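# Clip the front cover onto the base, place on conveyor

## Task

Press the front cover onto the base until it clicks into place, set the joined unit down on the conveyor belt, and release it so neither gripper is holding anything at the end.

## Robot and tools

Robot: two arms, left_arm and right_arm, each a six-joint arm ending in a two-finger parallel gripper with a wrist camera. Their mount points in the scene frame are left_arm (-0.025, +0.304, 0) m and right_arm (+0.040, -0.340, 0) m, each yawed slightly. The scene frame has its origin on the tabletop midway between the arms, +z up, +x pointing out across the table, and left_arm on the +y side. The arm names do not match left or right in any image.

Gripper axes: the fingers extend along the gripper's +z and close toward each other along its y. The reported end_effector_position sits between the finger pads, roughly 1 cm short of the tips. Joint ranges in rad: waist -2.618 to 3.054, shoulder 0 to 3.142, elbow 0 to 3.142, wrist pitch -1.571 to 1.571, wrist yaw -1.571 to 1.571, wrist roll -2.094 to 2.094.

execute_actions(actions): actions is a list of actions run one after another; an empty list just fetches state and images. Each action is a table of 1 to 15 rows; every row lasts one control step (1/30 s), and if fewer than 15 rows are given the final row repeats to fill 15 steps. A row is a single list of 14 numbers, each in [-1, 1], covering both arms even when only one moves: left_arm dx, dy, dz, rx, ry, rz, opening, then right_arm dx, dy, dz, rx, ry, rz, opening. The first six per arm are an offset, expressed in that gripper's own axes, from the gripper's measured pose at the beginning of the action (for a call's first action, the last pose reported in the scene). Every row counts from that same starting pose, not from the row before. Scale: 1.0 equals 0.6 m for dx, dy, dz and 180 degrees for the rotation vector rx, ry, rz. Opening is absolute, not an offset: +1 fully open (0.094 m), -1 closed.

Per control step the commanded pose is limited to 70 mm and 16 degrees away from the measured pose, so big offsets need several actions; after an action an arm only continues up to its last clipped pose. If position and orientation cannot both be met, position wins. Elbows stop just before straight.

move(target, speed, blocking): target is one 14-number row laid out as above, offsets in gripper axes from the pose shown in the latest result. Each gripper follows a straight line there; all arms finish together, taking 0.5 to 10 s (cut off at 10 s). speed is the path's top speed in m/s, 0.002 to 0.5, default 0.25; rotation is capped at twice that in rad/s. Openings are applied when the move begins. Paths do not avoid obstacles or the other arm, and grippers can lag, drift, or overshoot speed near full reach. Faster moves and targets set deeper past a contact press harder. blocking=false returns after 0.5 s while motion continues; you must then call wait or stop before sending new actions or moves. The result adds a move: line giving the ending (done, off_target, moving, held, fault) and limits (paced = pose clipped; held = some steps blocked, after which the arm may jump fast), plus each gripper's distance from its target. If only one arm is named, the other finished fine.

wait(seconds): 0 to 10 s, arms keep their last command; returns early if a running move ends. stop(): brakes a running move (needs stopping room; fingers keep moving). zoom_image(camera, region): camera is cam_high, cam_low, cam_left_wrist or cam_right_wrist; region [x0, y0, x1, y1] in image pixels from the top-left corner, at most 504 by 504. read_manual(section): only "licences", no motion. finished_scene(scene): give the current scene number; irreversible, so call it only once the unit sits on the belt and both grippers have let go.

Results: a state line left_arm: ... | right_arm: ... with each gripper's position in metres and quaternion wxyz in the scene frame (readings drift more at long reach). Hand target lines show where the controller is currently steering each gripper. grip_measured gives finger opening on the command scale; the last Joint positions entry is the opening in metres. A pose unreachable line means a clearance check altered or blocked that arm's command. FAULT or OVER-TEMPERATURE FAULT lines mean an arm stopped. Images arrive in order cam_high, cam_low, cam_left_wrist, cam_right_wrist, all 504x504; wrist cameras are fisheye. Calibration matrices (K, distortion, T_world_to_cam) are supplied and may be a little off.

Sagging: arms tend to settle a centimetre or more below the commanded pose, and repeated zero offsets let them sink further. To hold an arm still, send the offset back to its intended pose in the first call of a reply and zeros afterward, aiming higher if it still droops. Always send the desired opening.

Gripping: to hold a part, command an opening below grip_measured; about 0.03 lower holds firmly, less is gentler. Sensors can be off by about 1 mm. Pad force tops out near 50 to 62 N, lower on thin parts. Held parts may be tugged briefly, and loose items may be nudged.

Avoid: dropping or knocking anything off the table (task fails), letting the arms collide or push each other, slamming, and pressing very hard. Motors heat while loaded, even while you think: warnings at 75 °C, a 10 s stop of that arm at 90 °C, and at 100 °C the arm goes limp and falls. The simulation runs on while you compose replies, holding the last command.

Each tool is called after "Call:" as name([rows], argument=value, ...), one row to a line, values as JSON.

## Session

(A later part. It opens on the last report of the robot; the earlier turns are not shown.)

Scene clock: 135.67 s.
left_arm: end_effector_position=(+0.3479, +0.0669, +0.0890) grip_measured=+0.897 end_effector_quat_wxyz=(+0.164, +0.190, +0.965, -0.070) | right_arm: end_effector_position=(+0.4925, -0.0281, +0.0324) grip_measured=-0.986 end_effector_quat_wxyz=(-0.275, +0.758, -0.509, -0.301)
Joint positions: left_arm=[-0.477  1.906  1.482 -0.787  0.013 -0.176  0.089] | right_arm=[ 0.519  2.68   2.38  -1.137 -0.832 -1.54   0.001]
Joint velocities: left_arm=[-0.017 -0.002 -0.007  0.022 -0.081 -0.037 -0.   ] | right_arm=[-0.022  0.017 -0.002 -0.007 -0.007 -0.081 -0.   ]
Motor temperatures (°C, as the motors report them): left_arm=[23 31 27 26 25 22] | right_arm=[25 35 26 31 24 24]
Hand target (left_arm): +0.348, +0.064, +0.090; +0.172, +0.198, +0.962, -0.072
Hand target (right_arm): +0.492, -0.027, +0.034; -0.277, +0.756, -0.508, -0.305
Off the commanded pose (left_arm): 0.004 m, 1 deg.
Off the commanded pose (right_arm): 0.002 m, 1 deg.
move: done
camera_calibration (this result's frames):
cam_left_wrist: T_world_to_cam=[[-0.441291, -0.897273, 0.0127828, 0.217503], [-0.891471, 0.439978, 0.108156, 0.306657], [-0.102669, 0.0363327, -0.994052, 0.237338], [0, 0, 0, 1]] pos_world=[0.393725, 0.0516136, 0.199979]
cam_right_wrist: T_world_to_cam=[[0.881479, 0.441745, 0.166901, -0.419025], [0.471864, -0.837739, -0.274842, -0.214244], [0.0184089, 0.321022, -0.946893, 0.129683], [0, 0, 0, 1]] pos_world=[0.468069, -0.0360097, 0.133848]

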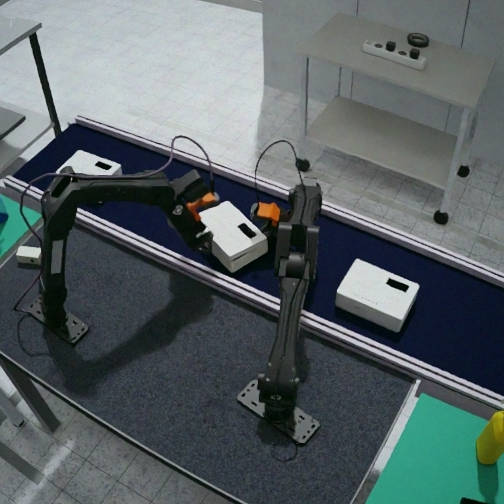

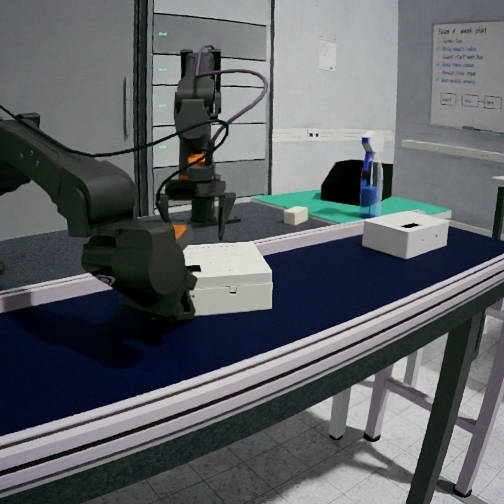

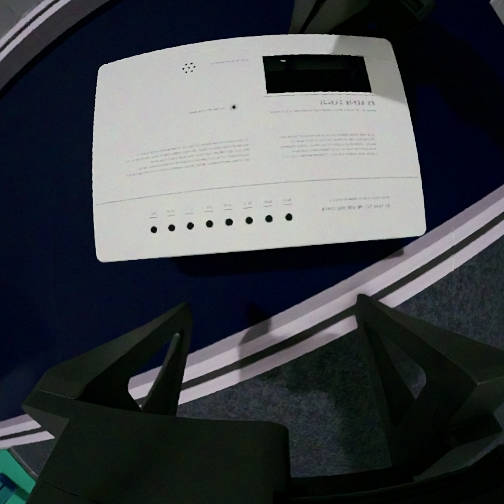

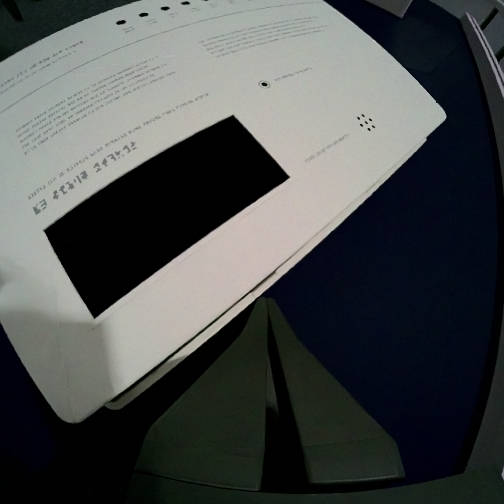

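Call:
move(target=[-0.07,0,0.026,0,0,0,0.9,-0.013,0.018,0.011,0,0,0,-1], speed=0.04)

Call:
zoom_image(camera="cam_low", region=[130, 200, 290, 330])

Scene clock: 137.30 s.
left_arm: end_effector_position=(+0.3726, +0.0523, +0.0814) grip_measured=+0.897 end_effector_quat_wxyz=(+0.141, +0.193, +0.969, -0.063) | right_arm: end_effector_position=(+0.4916, -0.0293, +0.0313) grip_measured=-0.986 end_effector_quat_wxyz=(-0.286, +0.758, -0.509, -0.290)
Joint positions: left_arm=[-0.474  2.065  1.693 -0.89   0.017 -0.169  0.089] | right_arm=[ 0.519  2.619  2.257 -1.034 -0.825 -1.522  0.001]
Joint velocities: left_arm=[-0.022  0.012  0.012 -0.051  0.051 -0.037 -0.001] | right_arm=[-0.002  0.002  0.012  0.022  0.022 -0.081 -0.   ]
Motor temperatures (°C, as the motors report them): left_arm=[23 31 27 26 25 22] | right_arm=[25 35 26 31 24 24]
Hand target (left_arm): +0.389, +0.050, +0.089; +0.165, +0.190, +0.965, -0.070
Hand target (right_arm): +0.479, -0.022, +0.033; -0.275, +0.758, -0.509, -0.301
Off the commanded pose (left_arm): 0.018 m, 3 deg.
Off the commanded pose (right_arm): 0.015 m, 2 deg.
move: off_target (left_arm, right_arm)
camera_calibration (this result's frames):
cam_left_wrist: T_world_to_cam=[[-0.445027, -0.895471, 0.00910241, 0.216938], [-0.883752, 0.4408, 0.15709, 0.329008], [-0.144682, 0.061865, -0.987542, 0.246593], [0, 0, 0, 1]] pos_world=[0.422982, 0.0339795, 0.189862]
cam_right_wrist: T_world_to_cam=[[0.882187, 0.429335, 0.193439, -0.419117], [0.468376, -0.842483, -0.266171, -0.213857], [0.0486927, 0.325414, -0.944317, 0.114182], [0, 0, 0, 1]] pos_world=[0.464345, -0.0373861, 0.131975]

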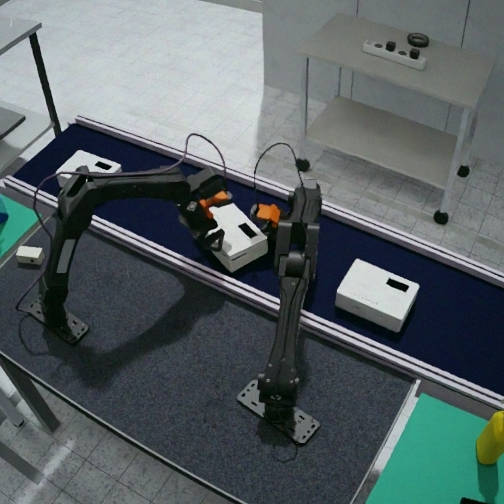

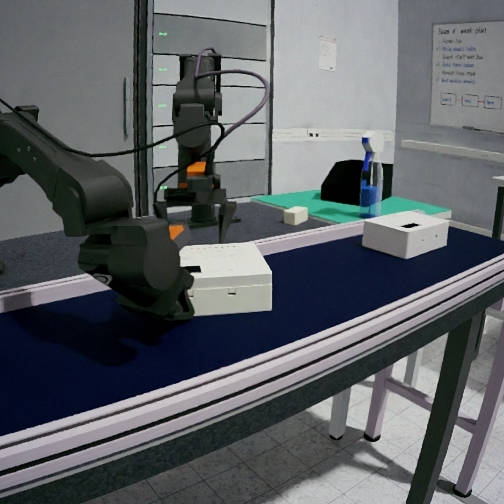

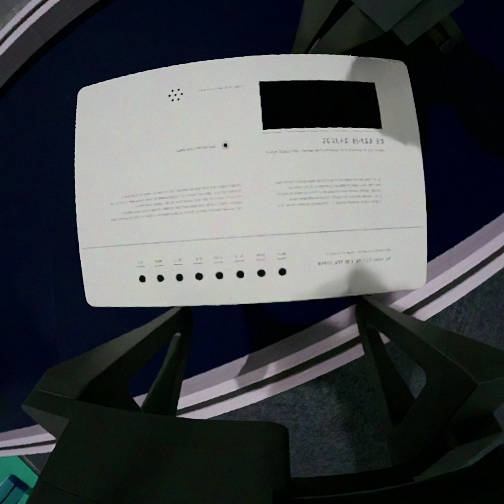

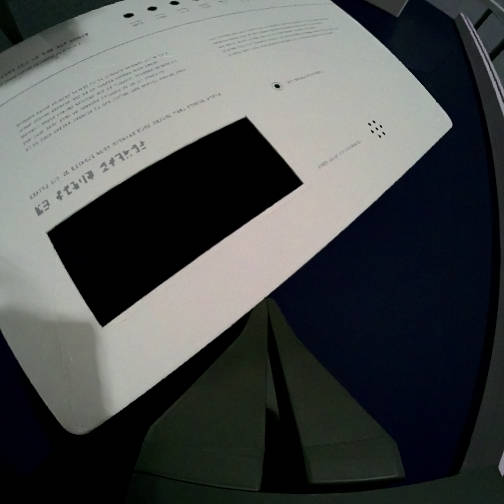

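Region (130, 200, 290, 330) of cam_low's 504x504 image, scaled by 3.150, with more detail than that image has; it fills the top 410 rows of this view, and the rest is white.

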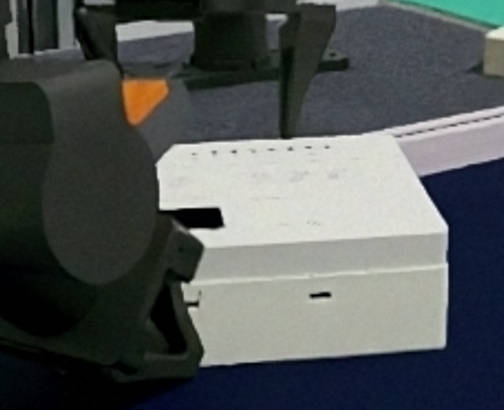

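Call:
move(target=[-0.0095,0,-0.058,0,0,0,0.9,0,0,0,0,0,0,-1], speed=0.06)

Call:
move(target=[-0.05,0,0.007,0,0,0,0.9,0,0,0,0,0,0,-1], speed=0.08)

Scene clock: 138.60 s.
left_arm: end_effector_position=(+0.3671, +0.0557, +0.1022) grip_measured=+0.897 end_effector_quat_wxyz=(+0.130, +0.193, +0.971, -0.059) | right_arm: end_effector_position=(+0.4918, -0.0292, +0.0313) grip_measured=-0.986 end_effector_quat_wxyz=(-0.286, +0.758, -0.509, -0.290)
Joint positions: left_arm=[-0.474  2.053  1.765 -0.997  0.017 -0.169  0.089] | right_arm=[ 0.519  2.619  2.256 -1.032 -0.825 -1.522  0.001]
Joint velocities: left_arm=[-0.022  0.002 -0.007 -0.022  0.037 -0.007  0.   ] | right_arm=[-0.002 -0.007  0.022  0.007 -0.066 -0.007  0.001]
Motor temperatures (°C, as the motors report them): left_arm=[23 31 27 26 25 22] | right_arm=[25 35 26 31 24 24]
Hand target (left_arm): +0.369, +0.056, +0.116; +0.141, +0.193, +0.969, -0.063
Hand target (right_arm): +0.492, -0.029, +0.031; -0.286, +0.758, -0.509, -0.290
Off the commanded pose (left_arm): 0.014 m, 1 deg.
Off the commanded pose (right_arm): 0.000 m, 0 deg.
move: off_target (left_arm)
camera_calibration (this result's frames):
cam_left_wrist: T_world_to_cam=[[-0.44487, -0.895569, 0.00682195, 0.217555], [-0.880429, 0.438719, 0.179919, 0.316006], [-0.164123, 0.0740344, -0.983658, 0.272249], [0, 0, 0, 1]] pos_world=[0.419687, 0.0360422, 0.20946]
cam_right_wrist: T_world_to_cam=[[0.882306, 0.428829, 0.194017, -0.419397], [0.468083, -0.842644, -0.266174, -0.213762], [0.0493447, 0.325663, -0.944197, 0.113778], [0, 0, 0, 1]] pos_world=[0.46448, -0.0373296, 0.131901]

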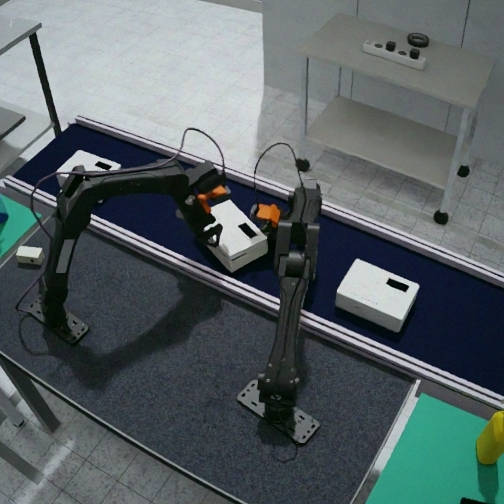

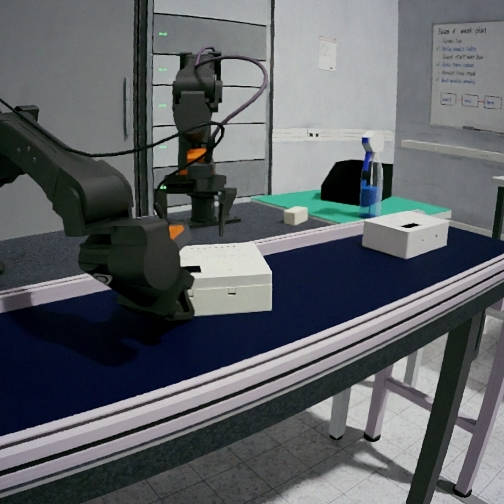

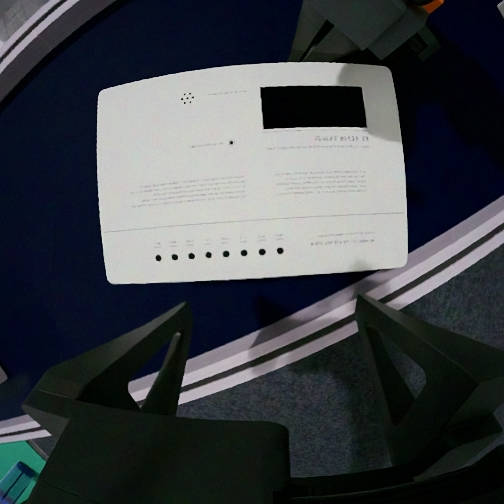

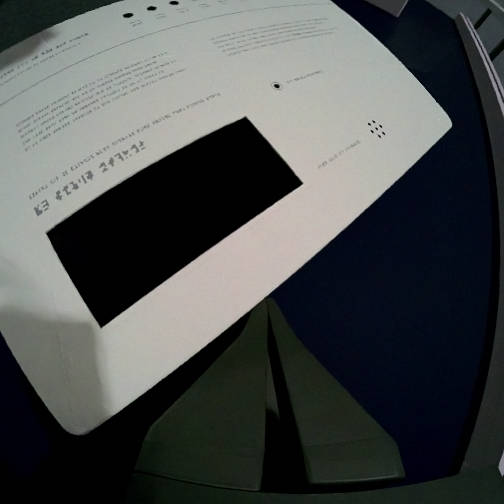

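Scene clock: 139.53 s.
left_arm: end_effector_position=(+0.3912, +0.0406, +0.1035) grip_measured=+0.897 end_effector_quat_wxyz=(+0.132, +0.195, +0.970, -0.059) | right_arm: end_effector_position=(+0.4919, -0.0292, +0.0313) grip_measured=-0.986 end_effector_quat_wxyz=(-0.287, +0.758, -0.509, -0.290)
Joint positions: left_arm=[-0.474  2.174  1.957 -1.064  0.017 -0.166  0.089] | right_arm=[ 0.519  2.619  2.256 -1.032 -0.825 -1.522  0.001]
Joint velocities: left_arm=[-0.012 -0.007 -0.002 -0.051  0.007 -0.081  0.001] | right_arm=[ 0.022 -0.007  0.002  0.037  0.007 -0.007 -0.   ]
Motor temperatures (°C, as the motors report them): left_arm=[23 31 28 26 25 22] | right_arm=[25 35 26 31 24 24]
Hand target (left_arm): +0.395, +0.044, +0.106; +0.131, +0.193, +0.971, -0.059
Hand target (right_arm): +0.492, -0.029, +0.031; -0.287, +0.758, -0.509, -0.290
Off the commanded pose (left_arm): 0.006 m, 0 deg.
Off the commanded pose (right_arm): 0.000 m, 0 deg.
move: done
camera_calibration (this result's frames):
cam_left_wrist: T_world_to_cam=[[-0.447179, -0.894422, 0.00633069, 0.215673], [-0.879785, 0.441115, 0.177189, 0.343459], [-0.161274, 0.0736653, -0.984157, 0.277539], [0, 0, 0, 1]] pos_world=[0.443375, 0.0209532, 0.21092]
cam_right_wrist: T_world_to_cam=[[0.882236, 0.428803, 0.19439, -0.419448], [0.468178, -0.842609, -0.26612, -0.213817], [0.0496818, 0.32579, -0.944136, 0.113615], [0, 0, 0, 1]] pos_world=[0.464512, -0.0373178, 0.131903]

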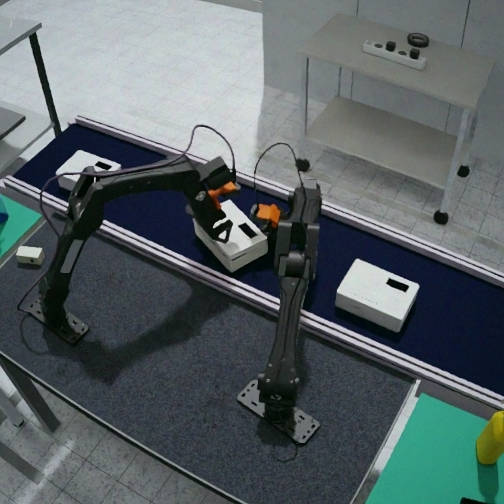

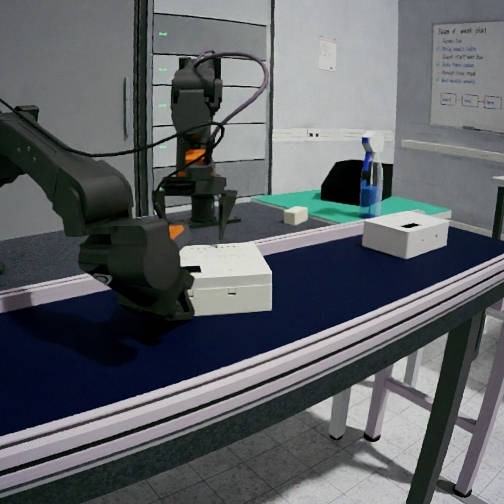

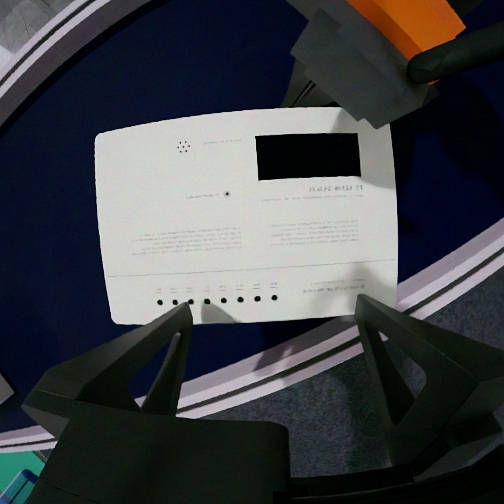

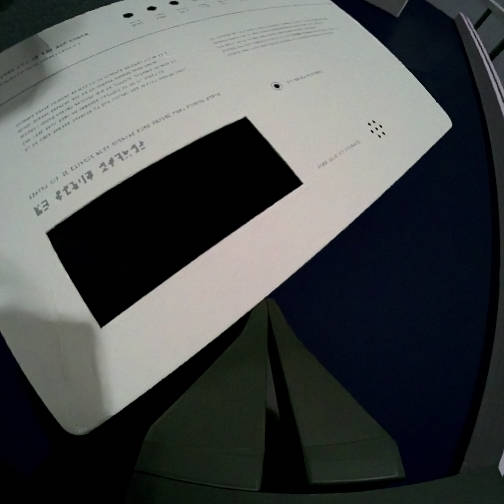

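Call:
move(target=[0.028,0.006,0.096,0,0,0,0.9,0,0,0,0,0,0,-1], speed=0.04)

Call:
zoom_image(camera="cam_high", region=[180, 190, 290, 280])

Call:
zoom_image(camera="cam_low", region=[130, 200, 290, 330])

Scene clock: 141.53 s.
left_arm: end_effector_position=(+0.4141, +0.0341, +0.0889) grip_measured=+0.897 end_effector_quat_wxyz=(+0.201, +0.192, +0.958, -0.065) | right_arm: end_effector_position=(+0.4919, -0.0292, +0.0313) grip_measured=-0.986 end_effector_quat_wxyz=(-0.287, +0.758, -0.509, -0.290)
Joint positions: left_arm=[-0.474  2.141  1.799 -0.805 -0.021 -0.16   0.089] | right_arm=[ 0.519  2.619  2.256 -1.032 -0.825 -1.522  0.001]
Joint velocities: left_arm=[-0.012 -0.007 -0.022 -0.037 -0.007  0.007 -0.   ] | right_arm=[-0.002 -0.012  0.012  0.051 -0.051  0.022  0.   ]
Motor temperatures (°C, as the motors report them): left_arm=[23 31 27 26 25 22] | right_arm=[25 35 26 31 24 24]
Hand target (left_arm): +0.390, +0.042, +0.046; +0.132, +0.193, +0.970, -0.059
Hand target (right_arm): +0.492, -0.029, +0.031; -0.287, +0.758, -0.509, -0.290
Off the commanded pose (left_arm): 0.051 m, 8 deg.
Off the commanded pose (right_arm): 0.000 m, 0 deg.
move: off_target (left_arm)
camera_calibration (this result's frames):
cam_left_wrist: T_world_to_cam=[[-0.440164, -0.897749, -0.0173887, 0.219527], [-0.897481, 0.439264, 0.0396831, 0.388739], [-0.0279872, 0.0330731, -0.999061, 0.214881], [0, 0, 0, 1]] pos_world=[0.451527, 0.0192144, 0.20307]
cam_right_wrist: T_world_to_cam=[[0.882236, 0.428803, 0.19439, -0.419448], [0.468178, -0.842609, -0.26612, -0.213817], [0.0496818, 0.32579, -0.944136, 0.113615], [0, 0, 0, 1]] pos_world=[0.464512, -0.0373178, 0.131903]

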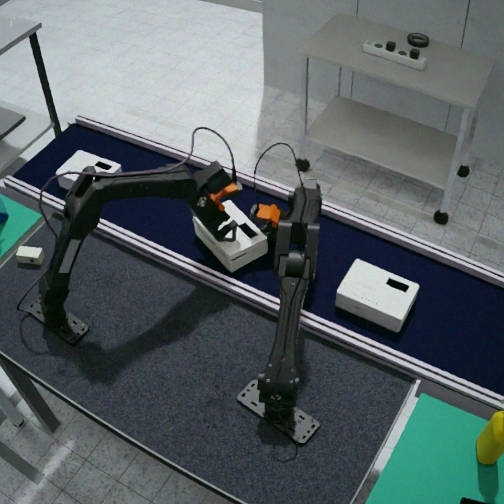

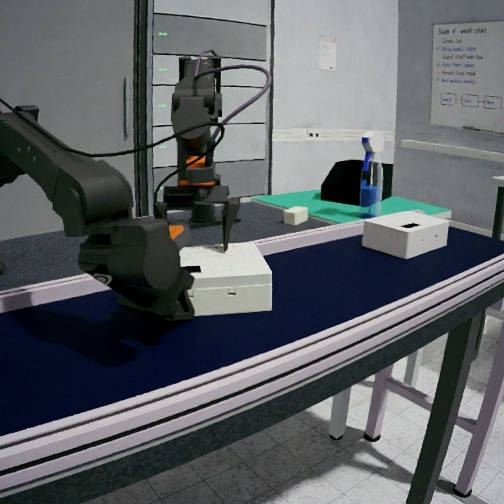

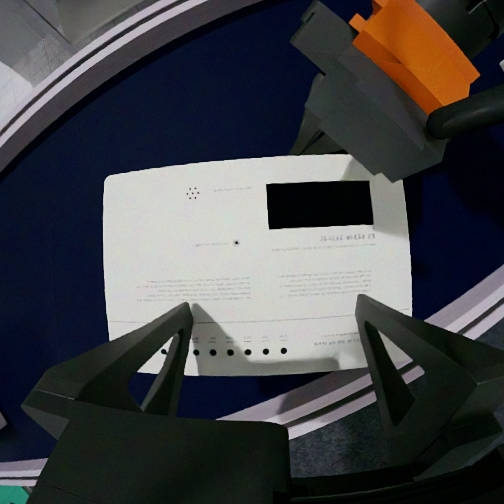

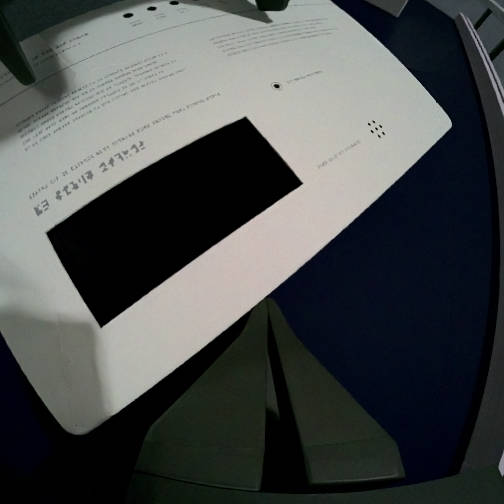

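Region (180, 190, 290, 280) of cam_high's 504x504 image, scaled by 4.582, with more detail than that image has; it fills the top 412 rows of this view, and the rest is white.

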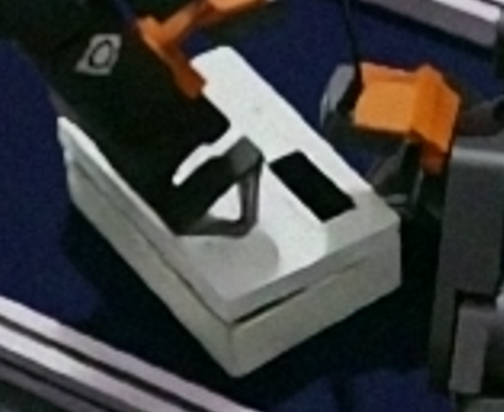

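Region (130, 200, 290, 330) of cam_low's 504x504 image, scaled by 3.150, with more detail than that image has; it fills the top 410 rows of this view, and the rest is white.

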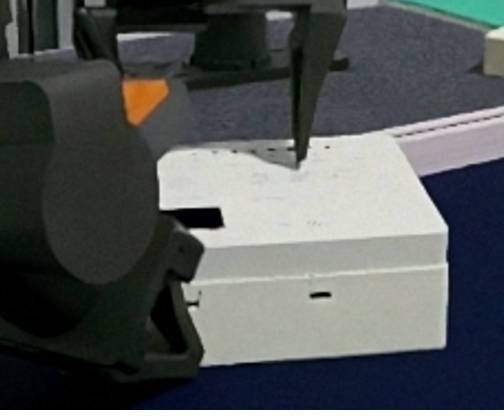

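Call:
move(target=[0.064,0.005,0.081,0,0.09,0,0.9,0,0,0,0,0,0,-1], speed=0.08)

Call:
zoom_image(camera="cam_high", region=[180, 190, 290, 280])

Scene clock: 143.87 s.
left_arm: end_effector_position=(+0.4215, +0.0299, +0.0860) grip_measured=+0.897 end_effector_quat_wxyz=(+0.155, +0.199, +0.967, -0.046) | right_arm: end_effector_position=(+0.4919, -0.0292, +0.0313) grip_measured=-0.986 end_effector_quat_wxyz=(-0.287, +0.758, -0.509, -0.290)
Joint positions: left_arm=[-0.474  2.285  2.059 -1.021 -0.022 -0.15   0.089] | right_arm=[ 0.519  2.619  2.256 -1.032 -0.825 -1.522  0.001]
Joint velocities: left_arm=[ 0.007  0.002  0.012 -0.066  0.007  0.022  0.   ] | right_arm=[-0.002  0.002  0.007 -0.007  0.007 -0.037 -0.   ]
Motor temperatures (°C, as the motors report them): left_arm=[23 31 27 26 25 22] | right_arm=[25 35 26 31 24 24]
Hand target (left_arm): +0.398, +0.042, +0.033; +0.066, +0.195, +0.978, -0.038
Hand target (right_arm): +0.492, -0.029, +0.031; -0.287, +0.758, -0.509, -0.290
Off the commanded pose (left_arm): 0.062 m, 11 deg.
Off the commanded pose (right_arm): 0.000 m, 0 deg.
move: off_target (left_arm)
camera_calibration (this result's frames):
cam_left_wrist: T_world_to_cam=[[-0.449881, -0.892492, -0.0326378, 0.224195], [-0.88632, 0.441683, 0.139113, 0.383927], [-0.109741, 0.0915117, -0.989739, 0.244243], [0, 0, 0, 1]] pos_world=[0.467947, 0.00816692, 0.195645]
cam_right_wrist: T_world_to_cam=[[0.882236, 0.428803, 0.19439, -0.419448], [0.468178, -0.842609, -0.26612, -0.213817], [0.0496818, 0.32579, -0.944136, 0.113615], [0, 0, 0, 1]] pos_world=[0.464512, -0.0373178, 0.131903]

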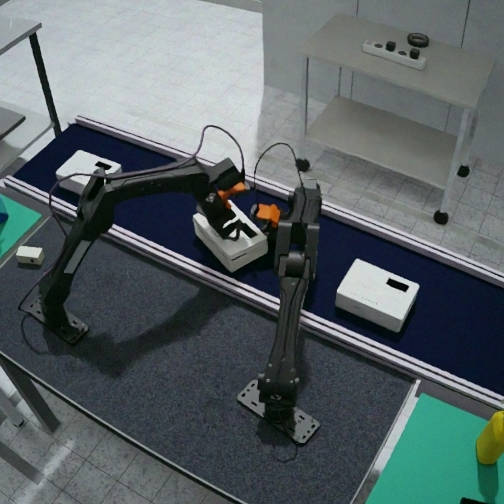

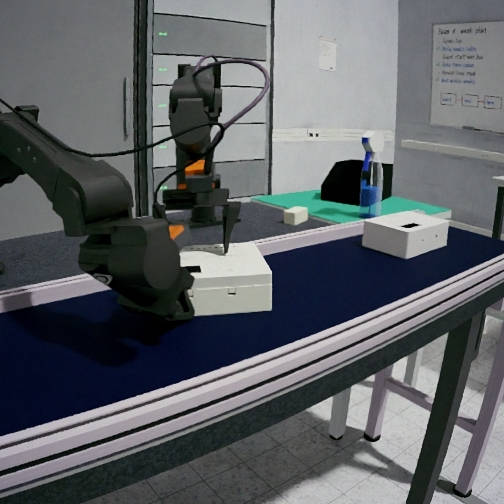

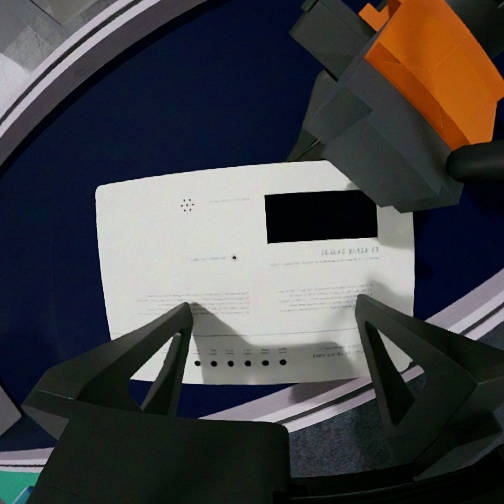

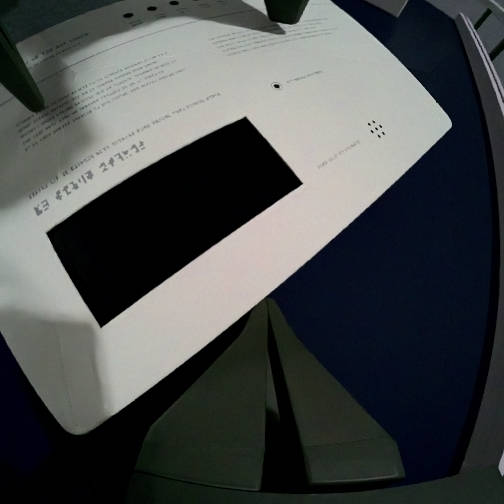

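Region (180, 190, 290, 280) of cam_high's 504x504 image, scaled by 4.582, with more detail than that image has; it fills the top 412 rows of this view, and the rest is white.

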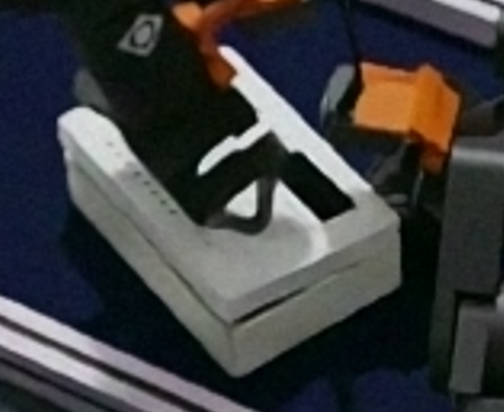

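Call:
move(target=[0.035,0,-0.0645,0,0.06,0,0.9,0,0,0,0,0,0,-1], speed=0.08)

Scene clock: 145.97 s.
left_arm: end_effector_position=(+0.3928, +0.0444, +0.1137) grip_measured=+0.897 end_effector_quat_wxyz=(+0.066, +0.203, +0.977, -0.021) | right_arm: end_effector_position=(+0.4919, -0.0292, +0.0313) grip_measured=-0.986 end_effector_quat_wxyz=(-0.287, +0.758, -0.509, -0.290)
Joint positions: left_arm=[-0.474  2.391  2.396 -1.436 -0.006 -0.148  0.089] | right_arm=[ 0.519  2.619  2.256 -1.032 -0.825 -1.522  0.001]
Joint velocities: left_arm=[ 0.007  0.002  0.007 -0.051  0.066  0.022  0.   ] | right_arm=[-0.017 -0.002  0.002 -0.022 -0.022  0.022 -0.002]
Motor temperatures (°C, as the motors report them): left_arm=[23 31 28 26 25 22] | right_arm=[25 35 26 31 24 24]
Hand target (left_arm): +0.392, +0.043, +0.116; +0.064, +0.201, +0.977, -0.027
Hand target (right_arm): +0.492, -0.029, +0.031; -0.287, +0.758, -0.509, -0.290
Off the commanded pose (left_arm): 0.003 m, 1 deg.
Off the commanded pose (right_arm): 0.000 m, 0 deg.
move: done
camera_calibration (this result's frames):
cam_left_wrist: T_world_to_cam=[[-0.460054, -0.88729, -0.032672, 0.228836], [-0.846069, 0.426927, 0.319217, 0.312661], [-0.269289, 0.1745, -0.947118, 0.321285], [0, 0, 0, 1]] pos_world=[0.456329, 0.0134963, 0.211964]
cam_right_wrist: T_world_to_cam=[[0.882236, 0.428803, 0.19439, -0.419448], [0.468178, -0.842609, -0.26612, -0.213817], [0.0496818, 0.32579, -0.944136, 0.113615], [0, 0, 0, 1]] pos_world=[0.464512, -0.0373178, 0.131903]

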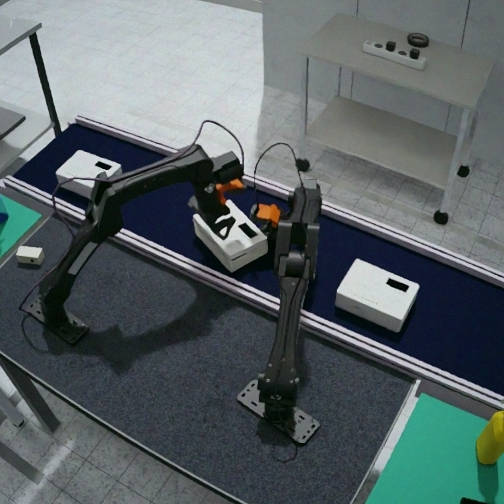

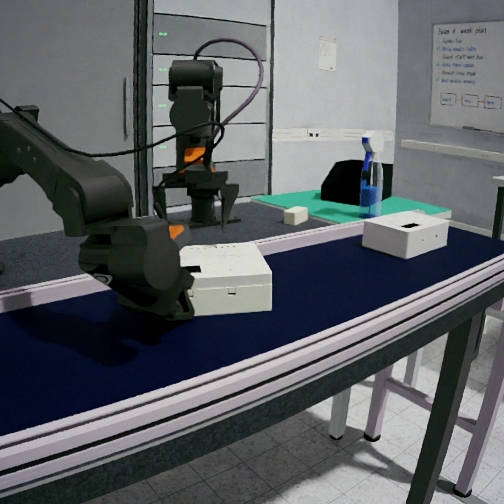

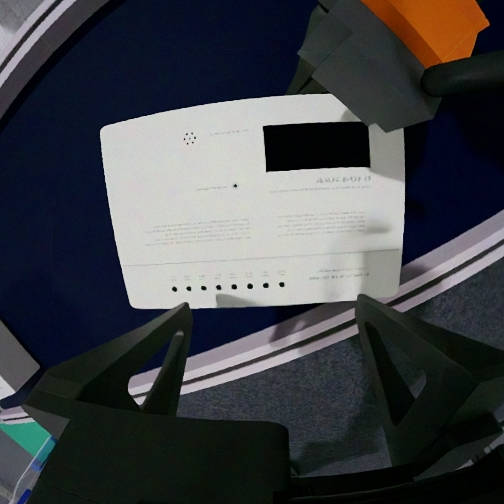

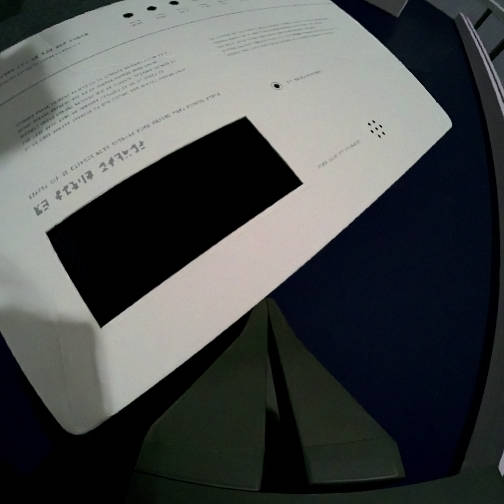

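Call:
move(target=[0.0069,0,0.0495,0,0,0,0.9,0,0,0,0,0,0,-1], speed=0.05)

Call:
move(target=[0.047,0,0.094,0,0.04,0,0.9,0,0,0,0,0,0,-1], speed=0.05)

Call:
zoom_image(camera="cam_high", region=[180, 190, 290, 280])

Scene clock: 147.30 s.
left_arm: end_effector_position=(+0.3920, +0.0443, +0.0895) grip_measured=+0.897 end_effector_quat_wxyz=(+0.066, +0.204, +0.977, -0.023) | right_arm: end_effector_position=(+0.4919, -0.0292, +0.0313) grip_measured=-0.986 end_effector_quat_wxyz=(-0.287, +0.758, -0.509, -0.290)
Joint positions: left_arm=[-0.474  2.356  2.235 -1.311 -0.003 -0.148  0.089] | right_arm=[ 0.519  2.619  2.256 -1.032 -0.825 -1.522  0.001]
Joint velocities: left_arm=[-0.012 -0.007 -0.027 -0.051  0.007 -0.022 -0.   ] | right_arm=[ 0.002 -0.007  0.002 -0.022 -0.007 -0.007 -0.001]
Motor temperatures (°C, as the motors report them): left_arm=[23 31 27 26 25 22] | right_arm=[25 35 26 31 24 24]
Hand target (left_arm): +0.392, +0.045, +0.084; +0.066, +0.203, +0.977, -0.021
Hand target (right_arm): +0.492, -0.029, +0.031; -0.287, +0.758, -0.509, -0.290
Off the commanded pose (left_arm): 0.006 m, 0 deg.
Off the commanded pose (right_arm): 0.000 m, 0 deg.
move: done
camera_calibration (this result's frames):
cam_left_wrist: T_world_to_cam=[[-0.460407, -0.887202, -0.029976, 0.227516], [-0.845669, 0.428086, 0.318725, 0.319586], [-0.269941, 0.172093, -0.947373, 0.298588], [0, 0, 0, 1]] pos_world=[0.455616, 0.013657, 0.187834]
cam_right_wrist: T_world_to_cam=[[0.882236, 0.428803, 0.19439, -0.419448], [0.468178, -0.842609, -0.26612, -0.213817], [0.0496818, 0.32579, -0.944136, 0.113615], [0, 0, 0, 1]] pos_world=[0.464512, -0.0373178, 0.131903]

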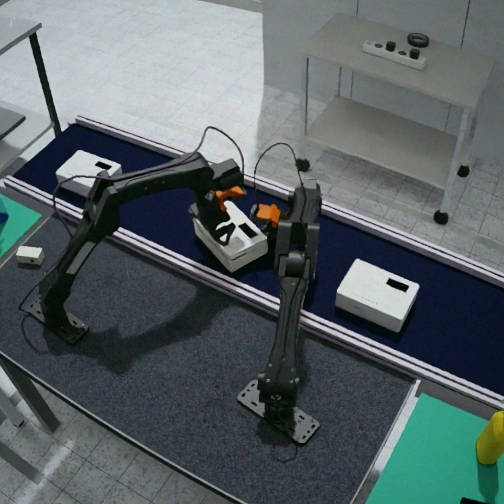

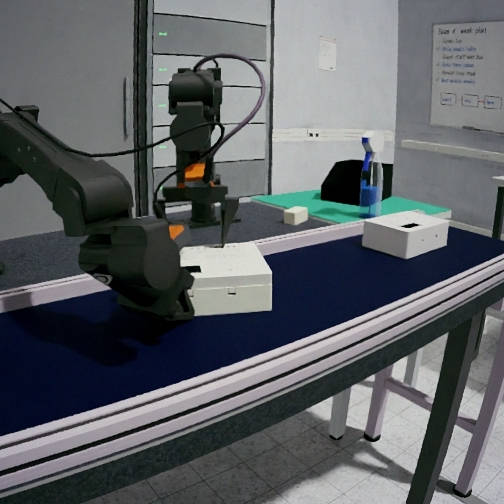

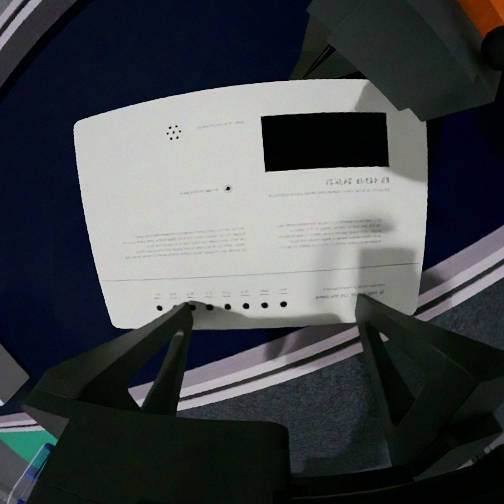

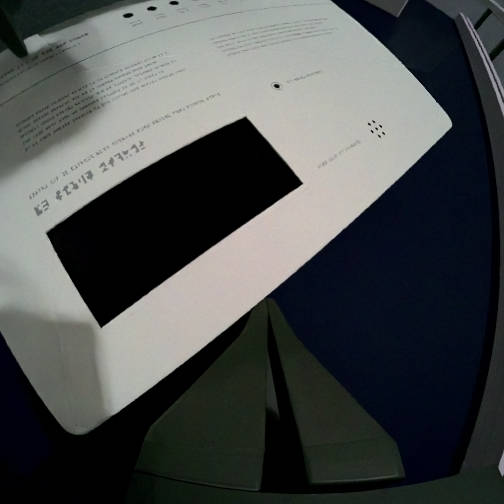

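Scene clock: 148.80 s.
left_arm: end_effector_position=(+0.3912, +0.0449, +0.0870) grip_measured=+0.897 end_effector_quat_wxyz=(+0.077, +0.203, +0.976, -0.027) | right_arm: end_effector_position=(+0.4919, -0.0292, +0.0313) grip_measured=-0.986 end_effector_quat_wxyz=(-0.287, +0.758, -0.509, -0.290)
Joint positions: left_arm=[-0.474  2.314  2.149 -1.242 -0.004 -0.148  0.089] | right_arm=[ 0.519  2.619  2.256 -1.032 -0.825 -1.522  0.001]
Joint velocities: left_arm=[-0.007  0.002  0.002 -0.037  0.051  0.022  0.001] | right_arm=[-0.012  0.002 -0.012  0.007  0.022  0.022  0.   ]
Motor temperatures (°C, as the motors report them): left_arm=[23 31 27 26 25 22] | right_arm=[25 35 26 31 24 24]
Hand target (left_arm): +0.371, +0.054, +0.034; +0.005, +0.203, +0.979, -0.010
Hand target (right_arm): +0.492, -0.029, +0.031; -0.287, +0.758, -0.509, -0.290
Off the commanded pose (left_arm): 0.060 m, 9 deg.
Off the commanded pose (right_arm): 0.000 m, 0 deg.
move: off_target (left_arm)
camera_calibration (this result's frames):
cam_left_wrist: T_world_to_cam=[[-0.459694, -0.887611, -0.0287833, 0.227291], [-0.852103, 0.43171, 0.295885, 0.323804], [-0.250205, 0.160543, -0.95479, 0.289299], [0, 0, 0, 1]] pos_world=[0.452782, 0.015512, 0.186953]
cam_right_wrist: T_world_to_cam=[[0.882236, 0.428803, 0.19439, -0.419448], [0.468178, -0.842609, -0.26612, -0.213817], [0.0496818, 0.32579, -0.944136, 0.113615], [0, 0, 0, 1]] pos_world=[0.464512, -0.0373178, 0.131903]

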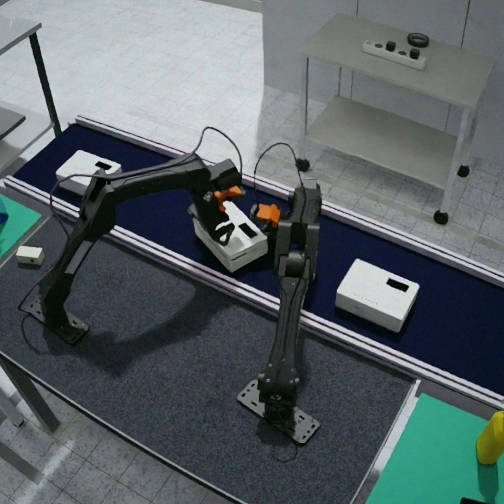

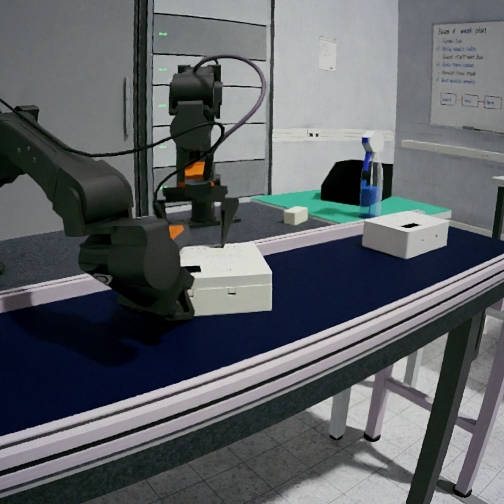

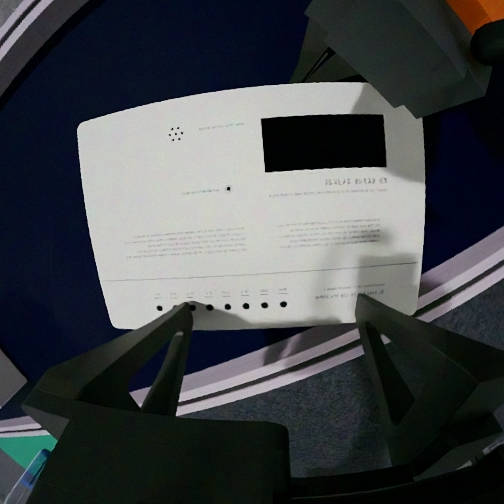

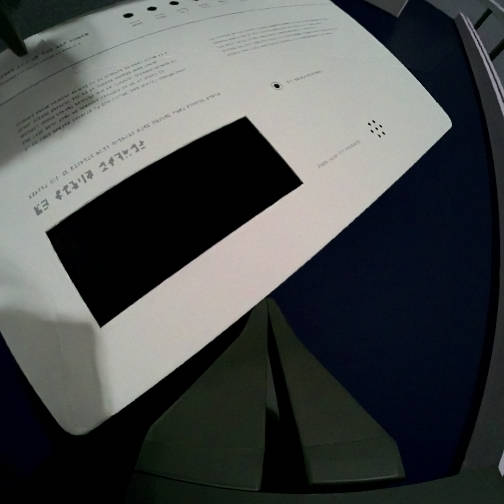

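Region (180, 190, 290, 280) of cam_high's 504x504 image, scaled by 4.582, with more detail than that image has; it fills the top 412 rows of this view, and the rest is white.

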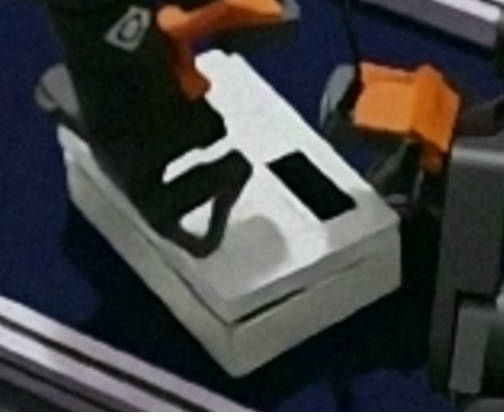

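Call:
move(target=[0.03,0,-0.04,0,0,0,0.9,0,0,0,0,0,0,-1], speed=0.06)

Call:
move(target=[0.03,0,0.03,0,0,0,0.9,0,0,0,0,0,0,-1], speed=0.06)

Scene clock: 150.10 s.
left_arm: end_effector_position=(+0.3780, +0.0534, +0.1041) grip_measured=+0.897 end_effector_quat_wxyz=(+0.081, +0.203, +0.975, -0.027) | right_arm: end_effector_position=(+0.4919, -0.0292, +0.0313) grip_measured=-0.986 end_effector_quat_wxyz=(-0.287, +0.758, -0.509, -0.290)
Joint positions: left_arm=[-0.474  2.229  2.074 -1.245 -0.005 -0.148  0.089] | right_arm=[ 0.519  2.619  2.256 -1.032 -0.825 -1.522  0.001]
Joint velocities: left_arm=[-0.002  0.002 -0.017  0.037  0.007  0.022 -0.001] | right_arm=[-0.002  0.007 -0.012 -0.037 -0.007  0.022  0.001]
Motor temperatures (°C, as the motors report them): left_arm=[23 31 27 26 25 22] | right_arm=[25 35 26 31 24 24]
Hand target (left_arm): +0.372, +0.054, +0.108; +0.077, +0.203, +0.976, -0.026
Hand target (right_arm): +0.492, -0.029, +0.031; -0.287, +0.758, -0.509, -0.290
Off the commanded pose (left_arm): 0.007 m, 0 deg.
Off the commanded pose (right_arm): 0.000 m, 0 deg.
move: done
camera_calibration (this result's frames):
cam_left_wrist: T_world_to_cam=[[-0.459348, -0.88777, -0.0293791, 0.229201], [-0.853969, 0.432275, 0.289612, 0.305171], [-0.244409, 0.158121, -0.956693, 0.299073], [0, 0, 0, 1]] pos_world=[0.438986, 0.0242702, 0.204474]
cam_right_wrist: T_world_to_cam=[[0.882236, 0.428803, 0.19439, -0.419448], [0.468178, -0.842609, -0.26612, -0.213817], [0.0496818, 0.32579, -0.944136, 0.113615], [0, 0, 0, 1]] pos_world=[0.464512, -0.0373178, 0.131903]

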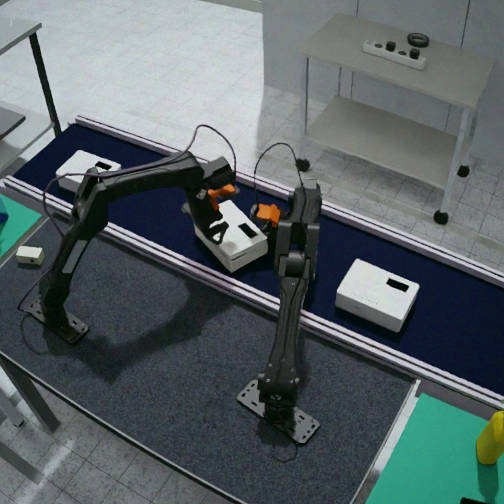

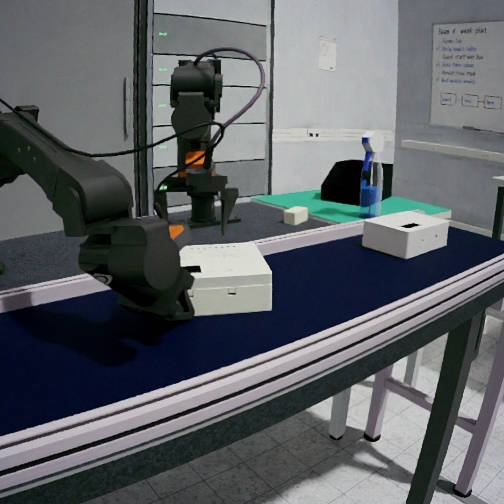

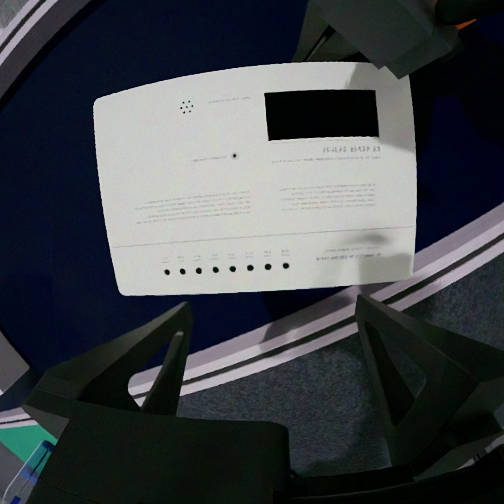

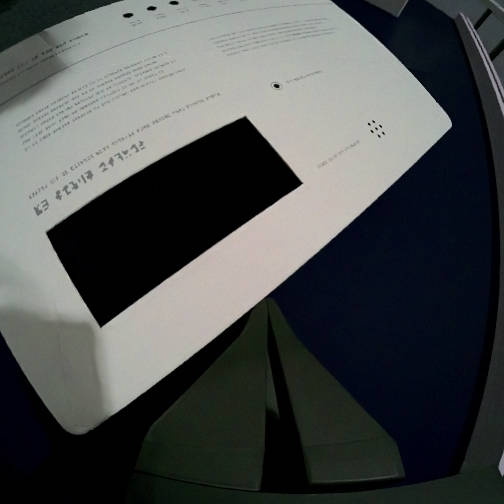

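Scene clock: 151.10 s.
left_arm: end_effector_position=(+0.3631, +0.0628, +0.0762) grip_measured=+0.897 end_effector_quat_wxyz=(+0.066, +0.204, +0.977, -0.022) | right_arm: end_effector_position=(+0.4919, -0.0292, +0.0313) grip_measured=-0.986 end_effector_quat_wxyz=(-0.287, +0.758, -0.509, -0.290)
Joint positions: left_arm=[-0.474  2.179  1.888 -1.14  -0.005 -0.148  0.089] | right_arm=[ 0.519  2.619  2.256 -1.032 -0.825 -1.522  0.001]
Joint velocities: left_arm=[-0.002 -0.002 -0.002  0.022 -0.007 -0.007  0.   ] | right_arm=[-0.007  0.012 -0.017 -0.037 -0.022 -0.037 -0.   ]
Motor temperatures (°C, as the motors report them): left_arm=[23 32 27 26 25 22] | right_arm=[25 35 26 31 24 24]
Hand target (left_arm): +0.364, +0.059, +0.083; +0.080, +0.203, +0.975, -0.027
Hand target (right_arm): +0.492, -0.029, +0.031; -0.287, +0.758, -0.509, -0.290
Off the commanded pose (left_arm): 0.008 m, 2 deg.
Off the commanded pose (right_arm): 0.000 m, 0 deg.
move: done
camera_calibration (this result's frames):
cam_left_wrist: T_world_to_cam=[[-0.460161, -0.887262, -0.0319193, 0.230281], [-0.845896, 0.427221, 0.319283, 0.291539], [-0.269651, 0.173922, -0.947122, 0.274725], [0, 0, 0, 1]] pos_world=[0.426658, 0.0319873, 0.174465]
cam_right_wrist: T_world_to_cam=[[0.882236, 0.428803, 0.19439, -0.419448], [0.468178, -0.842609, -0.26612, -0.213817], [0.0496818, 0.32579, -0.944136, 0.113615], [0, 0, 0, 1]] pos_world=[0.464512, -0.0373178, 0.131903]

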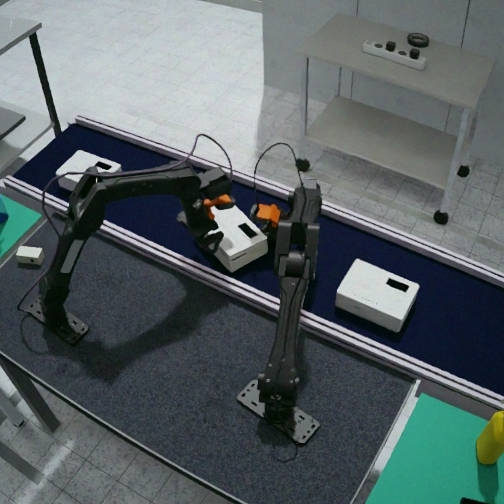

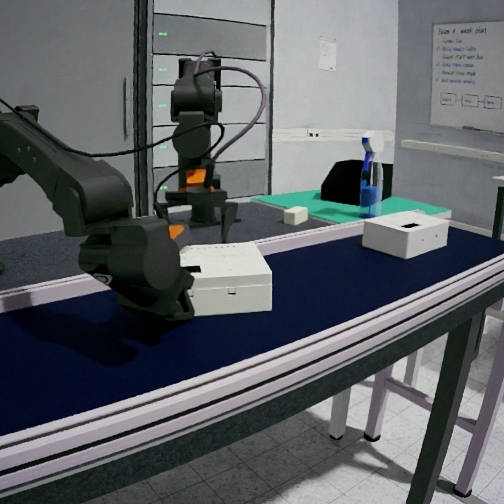

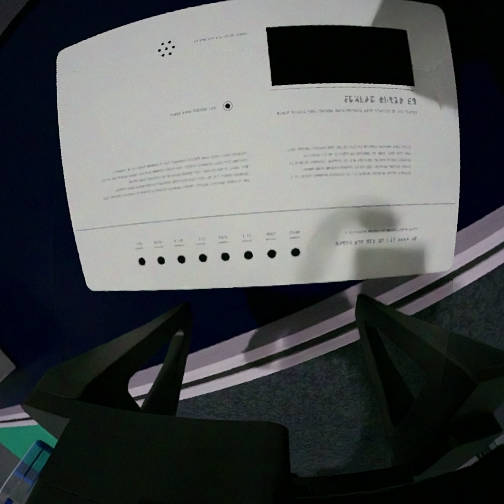

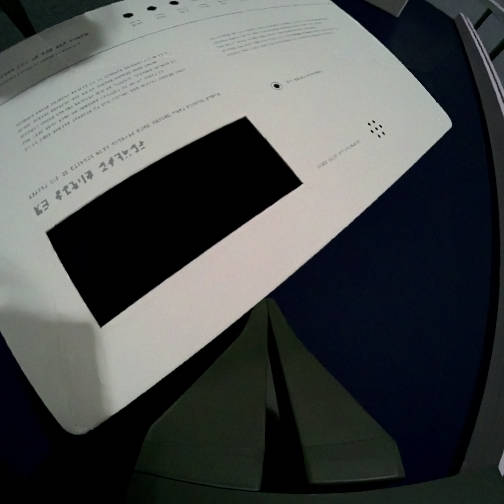

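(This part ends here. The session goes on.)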